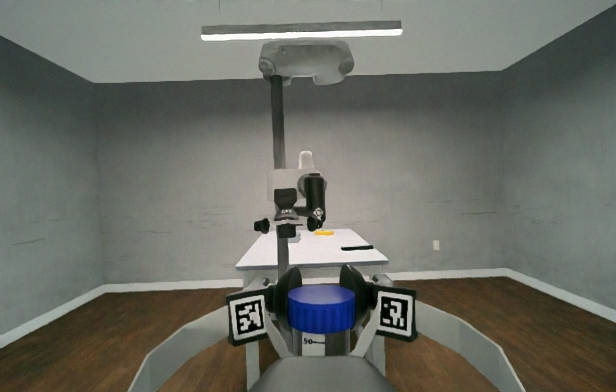

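Scene clock: 392.63 s.
r1.base_odometry: x=-0.582 y=+0.598 heading=-2.697 (m, m, rad; r1's odometry frame)
r1.turned_by_wheels: +0.000 (rad since the last result)
r1.turned_by_imu: -0.001 (rad since the last result)
r1.base_tilt: forward=-0.1 right=-0.4 (deg)
r1.lidar_m: 0.56 0.60 1.11 2.18 2.25 3.00 0.76 0.81 2.66 2.54 1.22 0.63
r1.base_status: not commanded
r1.joint_positions: lift_m=+0.900 arm_m=+0.007 wrist_yaw_rad=+0.000 wrist_pitch_rad=+0.000 wrist_roll_rad=+0.006 gripper_m=+0.000
r1.joint_status: all done
r1.motor_effort: lift_m=+22(22) arm_m=-9(10) wrist_yaw_rad=+1(0) wrist_pitch_rad=-9(8) wrist_roll_rad=+1(0) gripper_m=-11(12) wheel_0=+3(4) wheel_1=+7(7) wheel_2=-3(3) (%)
r1.hand_pose: x=+0.4660 y=-0.0874 z=+1.0780 quat_wxyz=(+1.000, +0.003, +0.000, +0.000) (m; r1's base frame)
r1.wrist_depth_mm: - - - - - - 615 / - - - - - - 621 / - - - - - - 621 / - - - - - - 621 / - - - - - - 621 / - - 194 196 190 - 634 / 707 691 676 147 621 163 615
r2.base_odometry: x=-1.046 y=-0.369 heading=+1.967 (m, m, rad; r2's odometry frame)
r2.turned_by_wheels: +0.000 (rad since the last result)
r2.turned_by_imu: -0.001 (rad since the last result)
r2.base_tilt: forward=+0.9 right=+0.1 (deg)
r2.lidar_m: 0.73 0.78 1.46 2.38 2.50 0.64 0.61 0.66 2.41 2.30 1.32 0.76
r2.base_status: not commanded
r2.joint_positions: lift_m=+0.880 arm_m=+0.001 wrist_yaw_rad=+0.000 wrist_pitch_rad=+0.002 wrist_roll_rad=+0.005 gripper_m=+0.080
r2.joint_status: not commanded
r2.motor_effort: lift_m=+24(24) arm_m=-5(5) wrist_yaw_rad=+0(0) wrist_pitch_rad=-7(5) wrist_roll_rad=+0(1) gripper_m=-1(3) wheel_0=-3(3) wheel_1=-5(5) wheel_2=+3(2) (%)
r2.hand_pose: x=+0.4602 y=-0.0875 z=+1.0572 quat_wxyz=(+1.000, +0.002, +0.001, +0.000) (m; r2's base frame)
r2.wrist_depth_mm: 778 809 - - - - 768 / 809 798 - - - - 741 / 778 798 - - - - 741 / 778 798 - - - - 759 / 788 798 - - - - 750 / 778 788 212 854 201 976 759 / 768 668 683 145 654 615 654
pictures: none
No camera images: the call's "cameras" was empty. Leave "cameras" out to get every camera's image.

Scene clock: 395.93 s.
r1.base_odometry: x=-0.401 y=+0.684 heading=-2.698 (m, m, rad; r1's odometry frame)
r1.turned_by_wheels: -0.001 (rad since the last result)
r1.turned_by_imu: -0.001 (rad since the last result)
r1.base_tilt: forward=-0.1 right=-0.4 (deg)
r1.lidar_m: 0.77 0.83 1.41 2.17 2.24 0.63 0.56 0.58 0.81 2.53 1.53 0.83
r1.base_status: done
r1.joint_positions: lift_m=+0.900 arm_m=+0.007 wrist_yaw_rad=+0.000 wrist_pitch_rad=+0.000 wrist_roll_rad=+0.006 gripper_m=+0.000
r1.joint_status: not commanded
r1.motor_effort: lift_m=+22(22) arm_m=-9(9) wrist_yaw_rad=+1(1) wrist_pitch_rad=-9(9) wrist_roll_rad=+1(1) gripper_m=-14(12) wheel_0=-4(4) wheel_1=-7(11) wheel_2=+3(6) (%)
r1.hand_pose: x=+0.4659 y=-0.0874 z=+1.0780 quat_wxyz=(+1.000, +0.003, +0.000, +0.000) (m; r1's base frame)
r1.wrist_depth_mm: 798 - - - - 891 820 / 798 - - - - 904 820 / 798 - - - - 904 820 / 798 - - - - 917 820 / 798 - - - - 917 820 / 798 1098 195 196 190 866 831 / 798 699 683 147 654 163 820
r2.base_odometry: x=-1.046 y=-0.369 heading=+1.967 (m, m, rad; r2's odometry frame)
r2.turned_by_wheels: +0.000 (rad since the last result)
r2.turned_by_imu: -0.001 (rad since the last result)
r2.base_tilt: forward=+1.0 right=-0.1 (deg)
r2.lidar_m: 0.74 0.79 1.47 2.37 2.52 0.63 0.62 0.65 2.40 2.32 1.34 0.75
r2.base_status: not commanded
r2.joint_positions: lift_m=+0.880 arm_m=+0.001 wrist_yaw_rad=+0.000 wrist_pitch_rad=+0.002 wrist_roll_rad=+0.005 gripper_m=+0.080
r2.joint_status: not commanded
r2.motor_effort: lift_m=+24(24) arm_m=-5(4) wrist_yaw_rad=+0(0) wrist_pitch_rad=-5(7) wrist_roll_rad=+0(1) gripper_m=-1(2) wheel_0=-3(3) wheel_1=-5(5) wheel_2=+2(2) (%)
r2.hand_pose: x=+0.4602 y=-0.0875 z=+1.0572 quat_wxyz=(+1.000, +0.002, +0.001, +0.000) (m; r2's base frame)
r2.wrist_depth_mm: 788 798 - - - - 750 / 788 788 - - - - 759 / 788 798 - - - - 750 / 798 788 - - - - 750 / 788 798 - - - - 741 / 788 788 212 878 201 991 768 / 778 661 676 145 654 615 661
pictures: none
No camera images: the call's "cameras" was empty. Leave "cameras" out to get every camera's image.

Scene clock: 400.37 s.
r1.base_odometry: x=-0.402 y=+0.684 heading=+0.440 (m, m, rad; r1's odometry frame)
r1.turned_by_wheels: +3.138 (rad since the last result)
r1.turned_by_imu: +3.110 (rad since the last result)
r1.base_tilt: forward=-0.1 right=-0.5 (deg)
r1.lidar_m: 0.45 0.59 0.77 2.51 1.52 0.84 0.77 0.81 1.40 2.17 2.24 2.95
r1.base_status: done
r1.joint_positions: lift_m=+0.900 arm_m=+0.007 wrist_yaw_rad=+0.000 wrist_pitch_rad=+0.000 wrist_roll_rad=+0.006 gripper_m=+0.000
r1.joint_status: not commanded
r1.motor_effort: lift_m=+22(22) arm_m=-9(9) wrist_yaw_rad=+1(0) wrist_pitch_rad=-9(9) wrist_roll_rad=+0(0) gripper_m=-13(15) wheel_0=-3(8) wheel_1=-8(11) wheel_2=-4(8) (%)
r1.hand_pose: x=+0.4659 y=-0.0874 z=+1.0781 quat_wxyz=(+1.000, +0.003, +0.000, +0.000) (m; r1's base frame)
r1.wrist_depth_mm: - - - - - - - / - - - - - - - / - - - - - - - / - - - - - - - / - - - - - - - / - 1308 194 196 190 - - / 891 820 809 147 - 163 -
r2.base_odometry: x=-1.046 y=-0.369 heading=+1.967 (m, m, rad; r2's odometry frame)
r2.turned_by_wheels: +0.000 (rad since the last result)
r2.turned_by_imu: -0.001 (rad since the last result)
r2.base_tilt: forward=+0.8 right=-0.2 (deg)
r2.lidar_m: 0.73 0.80 1.45 2.38 2.51 0.65 0.61 0.64 2.39 2.32 1.33 0.77
r2.base_status: not commanded
r2.joint_positions: lift_m=+0.880 arm_m=+0.001 wrist_yaw_rad=+0.000 wrist_pitch_rad=+0.002 wrist_roll_rad=+0.005 gripper_m=+0.080
r2.joint_status: not commanded
r2.motor_effort: lift_m=+24(25) arm_m=-5(5) wrist_yaw_rad=+1(0) wrist_pitch_rad=-6(6) wrist_roll_rad=+0(1) gripper_m=-2(3) wheel_0=-3(3) wheel_1=-5(5) wheel_2=+2(2) (%)
r2.hand_pose: x=+0.4602 y=-0.0875 z=+1.0572 quat_wxyz=(+1.000, +0.002, +0.001, +0.000) (m; r2's base frame)
r2.wrist_depth_mm: 788 798 - - - - 759 / 788 798 - - - - 759 / 778 798 - - - - 759 / 788 798 - - - - 750 / 788 788 - - - - 750 / 778 788 211 878 201 976 768 / 778 676 676 145 661 615 647
pictures: r1_wrist_camera
camera_calibration (this result's frames):
r1_wrist_camera: T_world_to_cam=[[0.0153507, -0.99873, -0.0479855, -0.0346436], [-0.0110602, 0.0478186, -0.998795, 1.14215], [0.999821, 0.015863, -0.0103121, -0.230014], [0, 0, 0, 1]] pos_world=[0.243137, -0.0855671, 1.13674]
Images, in order (width x height): r1_wrist_camera 616x392.

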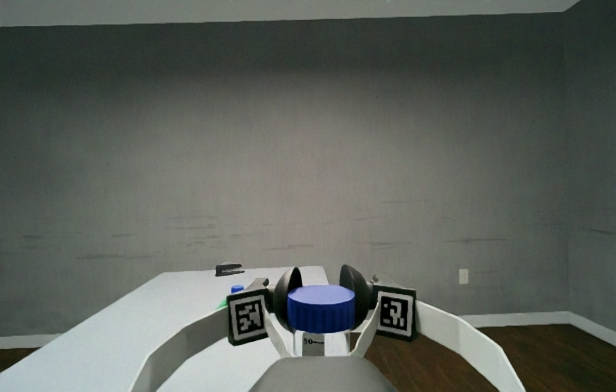

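Request:
execute_actions:
  actions:
    - {"r1":{"base":{"strafe_m":-0.55},"pace":"slow"}}
  cameras: []

Request:
execute_actions:
  actions:
    - {"r1":{"base":{"translate_m":1.5}}}
  cameras: []

Request:
execute_actions:
  actions:
    - {"r1":{"base":{"rotate_rad":1.571},"joints":{"wrist_yaw_rad":1.2},"pace":"slow"}}
  cameras: []

Request:
execute_actions:
  actions:
    - {"r1":{"base":{"strafe_m":-0.036},"joints":{"arm_m":0.33,"lift_m":0.83},"pace":"slow"}}
  cameras: ["r1_head_camera"]

Request:
zoom_image:
  camera: "r1_head_camera"
  region: [70,290,170,380]

Scene clock: 411.80 s.
r1.base_odometry: x=-0.168 y=+0.186 heading=+0.439 (m, m, rad; r1's odometry frame)
r1.turned_by_wheels: -0.001 (rad since the last result)
r1.turned_by_imu: -0.004 (rad since the last result)
r1.base_tilt: forward=-0.1 right=-0.3 (deg)
r1.lidar_m: 1.82 0.68 0.85 3.06 1.18 0.82 0.79 1.01 1.34 1.62 1.68 2.22
r1.base_status: done
r1.joint_positions: lift_m=+0.900 arm_m=+0.006 wrist_yaw_rad=+0.000 wrist_pitch_rad=+0.000 wrist_roll_rad=+0.006 gripper_m=+0.000
r1.joint_status: not commanded
r1.motor_effort: lift_m=+22(22) arm_m=-8(9) wrist_yaw_rad=+1(1) wrist_pitch_rad=-8(9) wrist_roll_rad=+0(2) gripper_m=-12(12) wheel_0=+3(12) wheel_1=-10(12) wheel_2=-1(2) (%)
r1.hand_pose: x=+0.4659 y=-0.0874 z=+1.0781 quat_wxyz=(+1.000, +0.003, +0.000, +0.000) (m; r1's base frame)
r1.wrist_depth_mm: - - - - - - - / - - - - - - - / - - - - - - - / - - - - - - - / - - - - - - - / 1229 1336 194 196 190 - - / 904 946 - 147 - 163 -
r2.base_odometry: x=-1.046 y=-0.369 heading=+1.967 (m, m, rad; r2's odometry frame)
r2.turned_by_wheels: +0.000 (rad since the last result)
r2.turned_by_imu: -0.003 (rad since the last result)
r2.base_tilt: forward=+0.9 right=-0.1 (deg)
r2.lidar_m: 0.73 0.78 1.46 2.38 2.50 0.65 0.62 0.64 2.39 2.32 1.31 0.72
r2.base_status: not commanded
r2.joint_positions: lift_m=+0.880 arm_m=+0.001 wrist_yaw_rad=+0.000 wrist_pitch_rad=+0.002 wrist_roll_rad=+0.005 gripper_m=+0.080
r2.joint_status: not commanded
r2.motor_effort: lift_m=+24(24) arm_m=-4(4) wrist_yaw_rad=+0(0) wrist_pitch_rad=-7(6) wrist_roll_rad=+0(0) gripper_m=-3(3) wheel_0=-3(3) wheel_1=-5(4) wheel_2=+2(2) (%)
r2.hand_pose: x=+0.4602 y=-0.0875 z=+1.0572 quat_wxyz=(+1.000, +0.002, +0.001, +0.000) (m; r2's base frame)
r2.wrist_depth_mm: 798 798 - - - - 741 / 788 809 - - - - 759 / 788 788 - - - - 750 / 788 798 - - - - 750 / 788 798 - - - - 759 / 778 768 211 866 200 960 759 / 778 668 683 146 654 609 654
pictures: none
No camera images: the call's "cameras" was empty. Leave "cameras" out to get every camera's image.

Scene clock: 418.30 s.
r1.base_odometry: x=+1.189 y=+0.825 heading=+0.440 (m, m, rad; r1's odometry frame)
r1.turned_by_wheels: +0.001 (rad since the last result)
r1.turned_by_imu: -0.007 (rad since the last result)
r1.base_tilt: forward=+0.0 right=-0.4 (deg)
r1.lidar_m: 1.77 0.64 0.43 0.40 0.43 0.57 2.50 2.35 1.65 1.54 1.60 1.89
r1.base_status: done
r1.joint_positions: lift_m=+0.900 arm_m=+0.006 wrist_yaw_rad=+0.000 wrist_pitch_rad=+0.000 wrist_roll_rad=+0.006 gripper_m=+0.000
r1.joint_status: not commanded
r1.motor_effort: lift_m=+21(22) arm_m=-8(9) wrist_yaw_rad=+1(0) wrist_pitch_rad=-9(9) wrist_roll_rad=+1(0) gripper_m=-13(13) wheel_0=+4(6) wheel_1=+8(13) wheel_2=-2(12) (%)
r1.hand_pose: x=+0.4659 y=-0.0874 z=+1.0781 quat_wxyz=(+1.000, +0.003, +0.000, +0.000) (m; r1's base frame)
r1.wrist_depth_mm: 1537 1576 1576 1576 1618 1618 1618 / 1537 1576 1576 1576 1576 1618 1618 / 1537 1576 1576 1618 1576 1618 1618 / 1537 1576 1576 1576 1618 1618 1618 / 1576 1576 1576 1618 1661 1618 1661 / 1537 1576 194 196 190 1661 1661 / 1576 1576 1618 147 1618 163 1618
r2.base_odometry: x=-1.046 y=-0.369 heading=+1.967 (m, m, rad; r2's odometry frame)
r2.turned_by_wheels: +0.000 (rad since the last result)
r2.turned_by_imu: -0.002 (rad since the last result)
r2.base_tilt: forward=+0.8 right=-0.1 (deg)
r2.lidar_m: 0.73 0.79 1.45 2.38 2.52 0.63 0.62 0.66 2.37 2.29 1.32 0.76
r2.base_status: not commanded
r2.joint_positions: lift_m=+0.880 arm_m=+0.001 wrist_yaw_rad=+0.000 wrist_pitch_rad=+0.002 wrist_roll_rad=+0.005 gripper_m=+0.080
r2.joint_status: not commanded
r2.motor_effort: lift_m=+24(24) arm_m=-4(5) wrist_yaw_rad=+0(0) wrist_pitch_rad=-7(6) wrist_roll_rad=+0(1) gripper_m=-6(2) wheel_0=-3(3) wheel_1=-5(4) wheel_2=+2(2) (%)
r2.hand_pose: x=+0.4602 y=-0.0875 z=+1.0572 quat_wxyz=(+1.000, +0.002, +0.001, +0.000) (m; r2's base frame)
r2.wrist_depth_mm: 798 798 - - - - 759 / 788 798 - - - - 750 / 778 798 - - - - 750 / 778 798 - - - - 759 / 768 788 - - - - 759 / 778 788 212 878 201 960 778 / 778 668 668 145 654 621 647
pictures: none
No camera images: the call's "cameras" was empty. Leave "cameras" out to get every camera's image.

Scene clock: 421.17 s.
r1.base_odometry: x=+1.189 y=+0.825 heading=+2.010 (m, m, rad; r1's odometry frame)
r1.turned_by_wheels: +1.570 (rad since the last result)
r1.turned_by_imu: +1.556 (rad since the last result)
r1.base_tilt: forward=+0.1 right=-0.3 (deg)
r1.lidar_m: 0.41 0.38 0.58 2.28 2.35 1.66 1.54 1.60 1.91 1.78 0.64 0.46
r1.base_status: done
r1.joint_positions: lift_m=+0.900 arm_m=+0.006 wrist_yaw_rad=+1.200 wrist_pitch_rad=+0.000 wrist_roll_rad=+0.006 gripper_m=+0.000
r1.joint_status: all done
r1.motor_effort: lift_m=+21(21) arm_m=-8(9) wrist_yaw_rad=+2(10) wrist_pitch_rad=-8(9) wrist_roll_rad=-1(2) gripper_m=-13(13) wheel_0=-4(9) wheel_1=-8(10) wheel_2=-4(7) (%)
r1.hand_pose: x=+0.3635 y=+0.2372 z=+1.0781 quat_wxyz=(+0.825, +0.003, +0.002, +0.565) (m; r1's base frame)
r1.wrist_depth_mm: - - - - - - - / - - - - - - - / - - - - - - - / - - - - - - - / - - - - - - - / - - 194 196 190 - - / - - - 147 778 163 798
r2.base_odometry: x=-1.046 y=-0.369 heading=+1.967 (m, m, rad; r2's odometry frame)
r2.turned_by_wheels: +0.000 (rad since the last result)
r2.turned_by_imu: -0.001 (rad since the last result)
r2.base_tilt: forward=+0.9 right=-0.2 (deg)
r2.lidar_m: 0.74 0.78 1.47 2.38 2.49 0.62 0.61 0.65 2.38 2.30 1.29 0.76
r2.base_status: not commanded
r2.joint_positions: lift_m=+0.880 arm_m=+0.001 wrist_yaw_rad=+0.000 wrist_pitch_rad=+0.002 wrist_roll_rad=+0.005 gripper_m=+0.080
r2.joint_status: not commanded
r2.motor_effort: lift_m=+24(25) arm_m=-4(4) wrist_yaw_rad=+0(1) wrist_pitch_rad=-5(6) wrist_roll_rad=-1(0) gripper_m=-3(3) wheel_0=-3(3) wheel_1=-4(4) wheel_2=+2(2) (%)
r2.hand_pose: x=+0.4602 y=-0.0875 z=+1.0572 quat_wxyz=(+1.000, +0.002, +0.001, +0.000) (m; r2's base frame)
r2.wrist_depth_mm: 788 788 - - - - 750 / 778 798 - - - - 750 / 778 788 - - - - 732 / 788 809 - - - - 750 / 788 788 - - - - 750 / 778 778 211 866 200 976 750 / 778 668 676 145 654 609 654
pictures: none
No camera images: the call's "cameras" was empty. Leave "cameras" out to get every camera's image.

Scene clock: 425.70 s.
r1.base_odometry: x=+1.222 y=+0.840 heading=+2.009 (m, m, rad; r1's odometry frame)
r1.turned_by_wheels: +0.000 (rad since the last result)
r1.turned_by_imu: -0.002 (rad since the last result)
r1.base_tilt: forward=-0.1 right=-0.2 (deg)
r1.lidar_m: 0.40 0.43 0.58 2.29 2.36 1.64 1.54 1.60 1.87 1.75 0.64 0.44
r1.base_status: done
r1.joint_positions: lift_m=+0.830 arm_m=+0.328 wrist_yaw_rad=+1.200 wrist_pitch_rad=+0.000 wrist_roll_rad=+0.006 gripper_m=+0.000
r1.joint_status: all done
r1.motor_effort: lift_m=+16(19) arm_m=+9(6) wrist_yaw_rad=+2(2) wrist_pitch_rad=-8(8) wrist_roll_rad=+0(0) gripper_m=-14(13) wheel_0=+3(8) wheel_1=-9(13) wheel_2=+0(3) (%)
r1.hand_pose: x=+0.6854 y=+0.2372 z=+1.0085 quat_wxyz=(+0.825, +0.003, +0.002, +0.565) (m; r1's base frame)
r1.wrist_depth_mm: - - - - - - - / - - - - - - - / - - - - - - - / - - - - - - - / - - - - - - - / - - 194 196 190 - - / - 676 661 147 634 163 -
r2.base_odometry: x=-1.046 y=-0.369 heading=+1.967 (m, m, rad; r2's odometry frame)
r2.turned_by_wheels: +0.000 (rad since the last result)
r2.turned_by_imu: -0.001 (rad since the last result)
r2.base_tilt: forward=+0.9 right=-0.1 (deg)
r2.lidar_m: 0.73 0.80 1.45 2.37 2.50 0.62 0.61 0.66 2.37 2.32 1.32 0.77
r2.base_status: not commanded
r2.joint_positions: lift_m=+0.880 arm_m=+0.001 wrist_yaw_rad=+0.000 wrist_pitch_rad=+0.002 wrist_roll_rad=+0.005 gripper_m=+0.080
r2.joint_status: not commanded
r2.motor_effort: lift_m=+24(24) arm_m=-5(4) wrist_yaw_rad=+0(1) wrist_pitch_rad=-6(6) wrist_roll_rad=+1(2) gripper_m=-2(3) wheel_0=-3(3) wheel_1=-5(5) wheel_2=+2(2) (%)
r2.hand_pose: x=+0.4602 y=-0.0875 z=+1.0572 quat_wxyz=(+1.000, +0.002, +0.001, +0.000) (m; r2's base frame)
r2.wrist_depth_mm: 788 820 - - - - 750 / 798 798 - - - - 759 / 778 809 - - - - 741 / 788 820 - - - - 750 / 778 788 - - - - 741 / 778 778 212 878 200 976 768 / 778 661 676 145 654 609 654
pictures: r1_head_camera
Images, in order (width x height): r1_head_camera 420x560.

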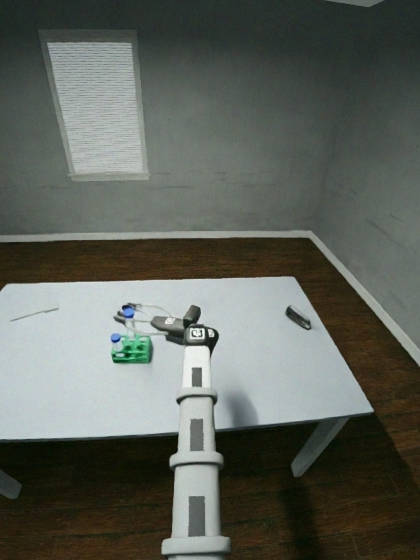

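Region (70, 290, 170, 380) of r1_head_camera's 420x560 image, scaled by 5.040, with more detail than that image has; it fills the top 454 rows of this view, and the rest is white.

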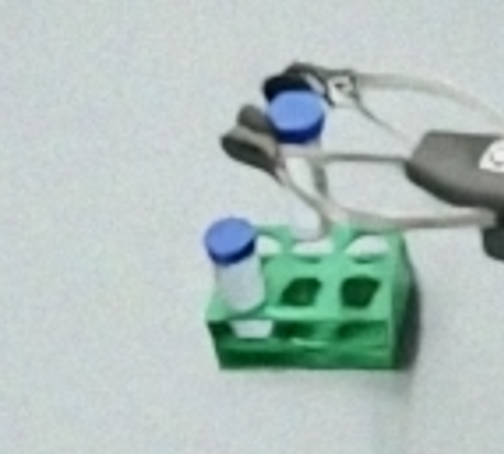

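Request:
execute_actions:
  actions:
    - {"r1":{"base":{"strafe_m":-0.025},"pace":"slow"}}
  cameras: []

Request:
execute_actions:
  actions:
    - {"r1":{"joints":{"lift_m":0.785},"pace":"slow"}}
  cameras: ["r1_head_camera"]

Request:
zoom_image:
  camera: "r1_head_camera"
  region: [70,290,170,380]

Scene clock: 430.87 s.
r1.base_odometry: x=+1.244 y=+0.851 heading=+2.009 (m, m, rad; r1's odometry frame)
r1.turned_by_wheels: +0.000 (rad since the last result)
r1.turned_by_imu: -0.001 (rad since the last result)
r1.base_tilt: forward=-0.1 right=-0.3 (deg)
r1.lidar_m: 0.41 0.41 0.58 2.35 2.34 1.65 1.56 1.59 1.83 1.73 0.64 0.44
r1.base_status: done
r1.joint_positions: lift_m=+0.830 arm_m=+0.328 wrist_yaw_rad=+1.200 wrist_pitch_rad=+0.000 wrist_roll_rad=+0.006 gripper_m=+0.000
r1.joint_status: not commanded
r1.motor_effort: lift_m=+16(16) arm_m=+9(9) wrist_yaw_rad=+2(1) wrist_pitch_rad=-9(8) wrist_roll_rad=+0(1) gripper_m=-14(13) wheel_0=+4(12) wheel_1=-7(11) wheel_2=+0(0) (%)
r1.hand_pose: x=+0.6855 y=+0.2372 z=+1.0085 quat_wxyz=(+0.825, +0.003, +0.002, +0.565) (m; r1's base frame)
r1.wrist_depth_mm: - - - - - - - / - - - - - - - / - - - - - - - / - - - - - - - / - - - - - - - / - - 194 196 190 - - / - 676 661 147 634 163 -
r2.base_odometry: x=-1.046 y=-0.369 heading=+1.967 (m, m, rad; r2's odometry frame)
r2.turned_by_wheels: +0.000 (rad since the last result)
r2.turned_by_imu: -0.001 (rad since the last result)
r2.base_tilt: forward=+0.9 right=-0.1 (deg)
r2.lidar_m: 0.74 0.77 1.45 2.37 2.50 0.65 0.62 0.65 2.38 2.32 1.31 0.74
r2.base_status: not commanded
r2.joint_positions: lift_m=+0.880 arm_m=+0.001 wrist_yaw_rad=+0.000 wrist_pitch_rad=+0.002 wrist_roll_rad=+0.005 gripper_m=+0.080
r2.joint_status: not commanded
r2.motor_effort: lift_m=+24(24) arm_m=-5(5) wrist_yaw_rad=+1(1) wrist_pitch_rad=-5(6) wrist_roll_rad=-2(1) gripper_m=-2(3) wheel_0=-3(3) wheel_1=-5(4) wheel_2=+2(2) (%)
r2.hand_pose: x=+0.4602 y=-0.0875 z=+1.0572 quat_wxyz=(+1.000, +0.002, +0.001, +0.000) (m; r2's base frame)
r2.wrist_depth_mm: 798 798 - - - - 759 / 788 809 - - - - 768 / 798 798 - - - - 741 / 778 788 - - - - 759 / 778 778 - - - - 750 / 788 768 213 866 201 991 768 / 778 668 676 146 654 615 647
pictures: none
No camera images: the call's "cameras" was empty. Leave "cameras" out to get every camera's image.

Scene clock: 432.10 s.
r1.base_odometry: x=+1.244 y=+0.851 heading=+2.009 (m, m, rad; r1's odometry frame)
r1.turned_by_wheels: +0.000 (rad since the last result)
r1.turned_by_imu: +0.000 (rad since the last result)
r1.base_tilt: forward=-0.1 right=-0.6 (deg)
r1.lidar_m: 0.40 0.41 0.57 2.31 2.37 1.66 1.54 1.60 1.86 1.73 0.64 0.44
r1.base_status: not commanded
r1.joint_positions: lift_m=+0.785 arm_m=+0.328 wrist_yaw_rad=+1.200 wrist_pitch_rad=+0.000 wrist_roll_rad=+0.006 gripper_m=+0.000
r1.joint_status: all done
r1.motor_effort: lift_m=+16(15) arm_m=+9(9) wrist_yaw_rad=+2(2) wrist_pitch_rad=-9(9) wrist_roll_rad=-1(0) gripper_m=-14(13) wheel_0=+5(5) wheel_1=-7(7) wheel_2=+0(0) (%)
r1.hand_pose: x=+0.6855 y=+0.2372 z=+0.9635 quat_wxyz=(+0.825, +0.003, +0.002, +0.565) (m; r1's base frame)
r1.wrist_depth_mm: - - - - - - - / - - - - - - - / - - - - - - - / - - - - - - - / - - - - - - - / - - 194 196 190 - - / 661 569 559 147 539 163 554
r2.base_odometry: x=-1.046 y=-0.369 heading=+1.967 (m, m, rad; r2's odometry frame)
r2.turned_by_wheels: +0.000 (rad since the last result)
r2.turned_by_imu: +0.000 (rad since the last result)
r2.base_tilt: forward=+0.9 right=-0.2 (deg)
r2.lidar_m: 0.73 0.79 1.48 2.36 2.50 0.65 0.62 0.64 2.39 2.31 1.33 0.76
r2.base_status: not commanded
r2.joint_positions: lift_m=+0.880 arm_m=+0.001 wrist_yaw_rad=+0.000 wrist_pitch_rad=+0.002 wrist_roll_rad=+0.005 gripper_m=+0.080
r2.joint_status: not commanded
r2.motor_effort: lift_m=+24(24) arm_m=-5(4) wrist_yaw_rad=+0(0) wrist_pitch_rad=-7(5) wrist_roll_rad=-1(1) gripper_m=-2(0) wheel_0=-3(3) wheel_1=-5(5) wheel_2=+2(2) (%)
r2.hand_pose: x=+0.4602 y=-0.0875 z=+1.0572 quat_wxyz=(+1.000, +0.002, +0.001, +0.000) (m; r2's base frame)
r2.wrist_depth_mm: 788 798 - - - - 759 / 778 809 - - - - 759 / 788 798 - - - - 741 / 778 788 - - - - 741 / 778 798 - - - - 750 / 768 788 211 866 201 991 750 / 778 668 676 145 661 609 640
pictures: r1_head_camera
Images, in order (width x height): r1_head_camera 420x560.

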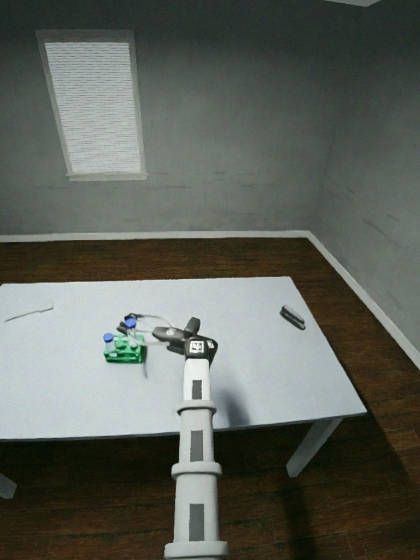

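Region (70, 290, 170, 380) of r1_head_camera's 420x560 image, scaled by 5.040, with more detail than that image has; it fills the top 454 rows of this view, and the rest is white.

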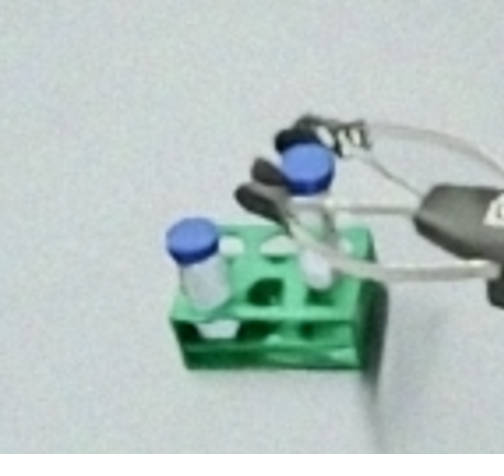

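Request:
execute_actions:
  actions:
    - {"r1":{"joints":{"arm_m":0.344},"pace":"slow"}}
  cameras: []

Request:
execute_actions:
  actions:
    - {"r1":{"joints":{"lift_m":0.765},"pace":"slow"}}
  cameras: ["r1_head_camera"]

Request:
zoom_image:
  camera: "r1_head_camera"
  region: [70,290,170,380]

Scene clock: 437.73 s.
r1.base_odometry: x=+1.244 y=+0.851 heading=+2.009 (m, m, rad; r1's odometry frame)
r1.turned_by_wheels: +0.000 (rad since the last result)
r1.turned_by_imu: -0.001 (rad since the last result)
r1.base_tilt: forward=-0.2 right=-0.2 (deg)
r1.lidar_m: 0.43 0.42 0.57 2.35 2.34 1.64 1.55 1.59 1.84 1.73 0.66 0.43
r1.base_status: not commanded
r1.joint_positions: lift_m=+0.785 arm_m=+0.342 wrist_yaw_rad=+1.200 wrist_pitch_rad=+0.000 wrist_roll_rad=+0.006 gripper_m=+0.000
r1.joint_status: all done
r1.motor_effort: lift_m=+16(16) arm_m=+9(13) wrist_yaw_rad=+2(2) wrist_pitch_rad=-9(8) wrist_roll_rad=+0(1) gripper_m=-12(11) wheel_0=+5(4) wheel_1=-7(7) wheel_2=+0(0) (%)
r1.hand_pose: x=+0.6994 y=+0.2372 z=+0.9635 quat_wxyz=(+0.825, +0.003, +0.002, +0.565) (m; r1's base frame)
r1.wrist_depth_mm: - - - - - - - / - - - - - - - / - - - - - - - / - - - - - - - / - - - - - - - / - - 194 196 190 - - / 627 574 554 147 539 163 554
r2.base_odometry: x=-1.046 y=-0.369 heading=+1.967 (m, m, rad; r2's odometry frame)
r2.turned_by_wheels: +0.000 (rad since the last result)
r2.turned_by_imu: -0.001 (rad since the last result)
r2.base_tilt: forward=+0.8 right=-0.2 (deg)
r2.lidar_m: 0.74 0.79 1.43 2.37 2.53 0.64 0.62 0.65 2.37 2.29 1.29 0.76
r2.base_status: not commanded
r2.joint_positions: lift_m=+0.880 arm_m=+0.001 wrist_yaw_rad=+0.000 wrist_pitch_rad=+0.002 wrist_roll_rad=+0.005 gripper_m=+0.080
r2.joint_status: not commanded
r2.motor_effort: lift_m=+24(24) arm_m=-4(4) wrist_yaw_rad=+1(0) wrist_pitch_rad=-6(6) wrist_roll_rad=-1(0) gripper_m=-3(5) wheel_0=-3(3) wheel_1=-4(5) wheel_2=+2(2) (%)
r2.hand_pose: x=+0.4602 y=-0.0875 z=+1.0572 quat_wxyz=(+1.000, +0.002, +0.001, +0.000) (m; r2's base frame)
r2.wrist_depth_mm: 788 788 - - - - 750 / 788 809 - - - - 750 / 788 798 - - - - 741 / 788 798 - - - - 750 / 778 798 - - - - 750 / 788 778 212 854 200 976 778 / 778 668 676 145 654 615 654
pictures: none
No camera images: the call's "cameras" was empty. Leave "cameras" out to get every camera's image.

Scene clock: 438.67 s.
r1.base_odometry: x=+1.244 y=+0.851 heading=+2.009 (m, m, rad; r1's odometry frame)
r1.turned_by_wheels: +0.000 (rad since the last result)
r1.turned_by_imu: +0.000 (rad since the last result)
r1.base_tilt: forward=-0.1 right=-0.4 (deg)
r1.lidar_m: 0.40 0.41 0.56 2.34 2.35 1.64 1.55 1.60 1.84 1.73 0.66 0.45
r1.base_status: not commanded
r1.joint_positions: lift_m=+0.765 arm_m=+0.342 wrist_yaw_rad=+1.200 wrist_pitch_rad=+0.000 wrist_roll_rad=+0.006 gripper_m=+0.000
r1.joint_status: all done
r1.motor_effort: lift_m=+17(19) arm_m=+9(9) wrist_yaw_rad=+1(2) wrist_pitch_rad=-9(9) wrist_roll_rad=+0(0) gripper_m=-14(13) wheel_0=+5(5) wheel_1=-7(7) wheel_2=+0(0) (%)
r1.hand_pose: x=+0.6994 y=+0.2372 z=+0.9435 quat_wxyz=(+0.825, +0.003, +0.002, +0.565) (m; r1's base frame)
r1.wrist_depth_mm: - - - - - - - / - - - - - - - / - - - - - - - / - - - - - - - / - - - - - - - / - 842 194 196 190 - - / 574 530 512 147 496 163 508
r2.base_odometry: x=-1.046 y=-0.369 heading=+1.967 (m, m, rad; r2's odometry frame)
r2.turned_by_wheels: +0.000 (rad since the last result)
r2.turned_by_imu: +0.000 (rad since the last result)
r2.base_tilt: forward=+0.8 right=-0.1 (deg)
r2.lidar_m: 0.73 0.78 1.46 2.37 2.52 0.63 0.61 0.67 2.39 2.30 1.32 0.78
r2.base_status: not commanded
r2.joint_positions: lift_m=+0.880 arm_m=+0.001 wrist_yaw_rad=+0.000 wrist_pitch_rad=+0.002 wrist_roll_rad=+0.005 gripper_m=+0.080
r2.joint_status: not commanded
r2.motor_effort: lift_m=+24(24) arm_m=-5(4) wrist_yaw_rad=+1(0) wrist_pitch_rad=-5(5) wrist_roll_rad=+1(2) gripper_m=-3(3) wheel_0=-3(3) wheel_1=-4(5) wheel_2=+2(2) (%)
r2.hand_pose: x=+0.4602 y=-0.0875 z=+1.0572 quat_wxyz=(+1.000, +0.002, +0.001, +0.000) (m; r2's base frame)
r2.wrist_depth_mm: 788 798 - - - - 750 / 788 809 - - - - 759 / 788 809 - - - - 741 / 798 798 - - - - 750 / 788 798 - - - - 750 / 788 778 211 866 200 991 759 / 788 676 676 145 668 609 647
pictures: r1_head_camera
Images, in order (width x height): r1_head_camera 420x560.

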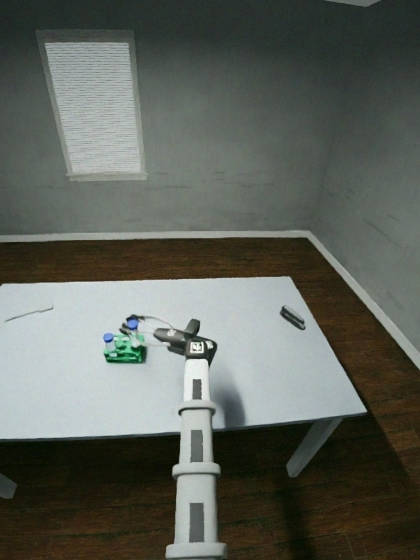

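Region (70, 290, 170, 380) of r1_head_camera's 420x560 image, scaled by 5.040, with more detail than that image has; it fills the top 454 rows of this view, and the rest is white.

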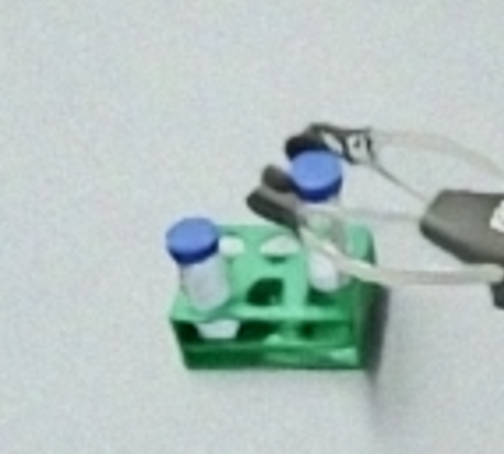

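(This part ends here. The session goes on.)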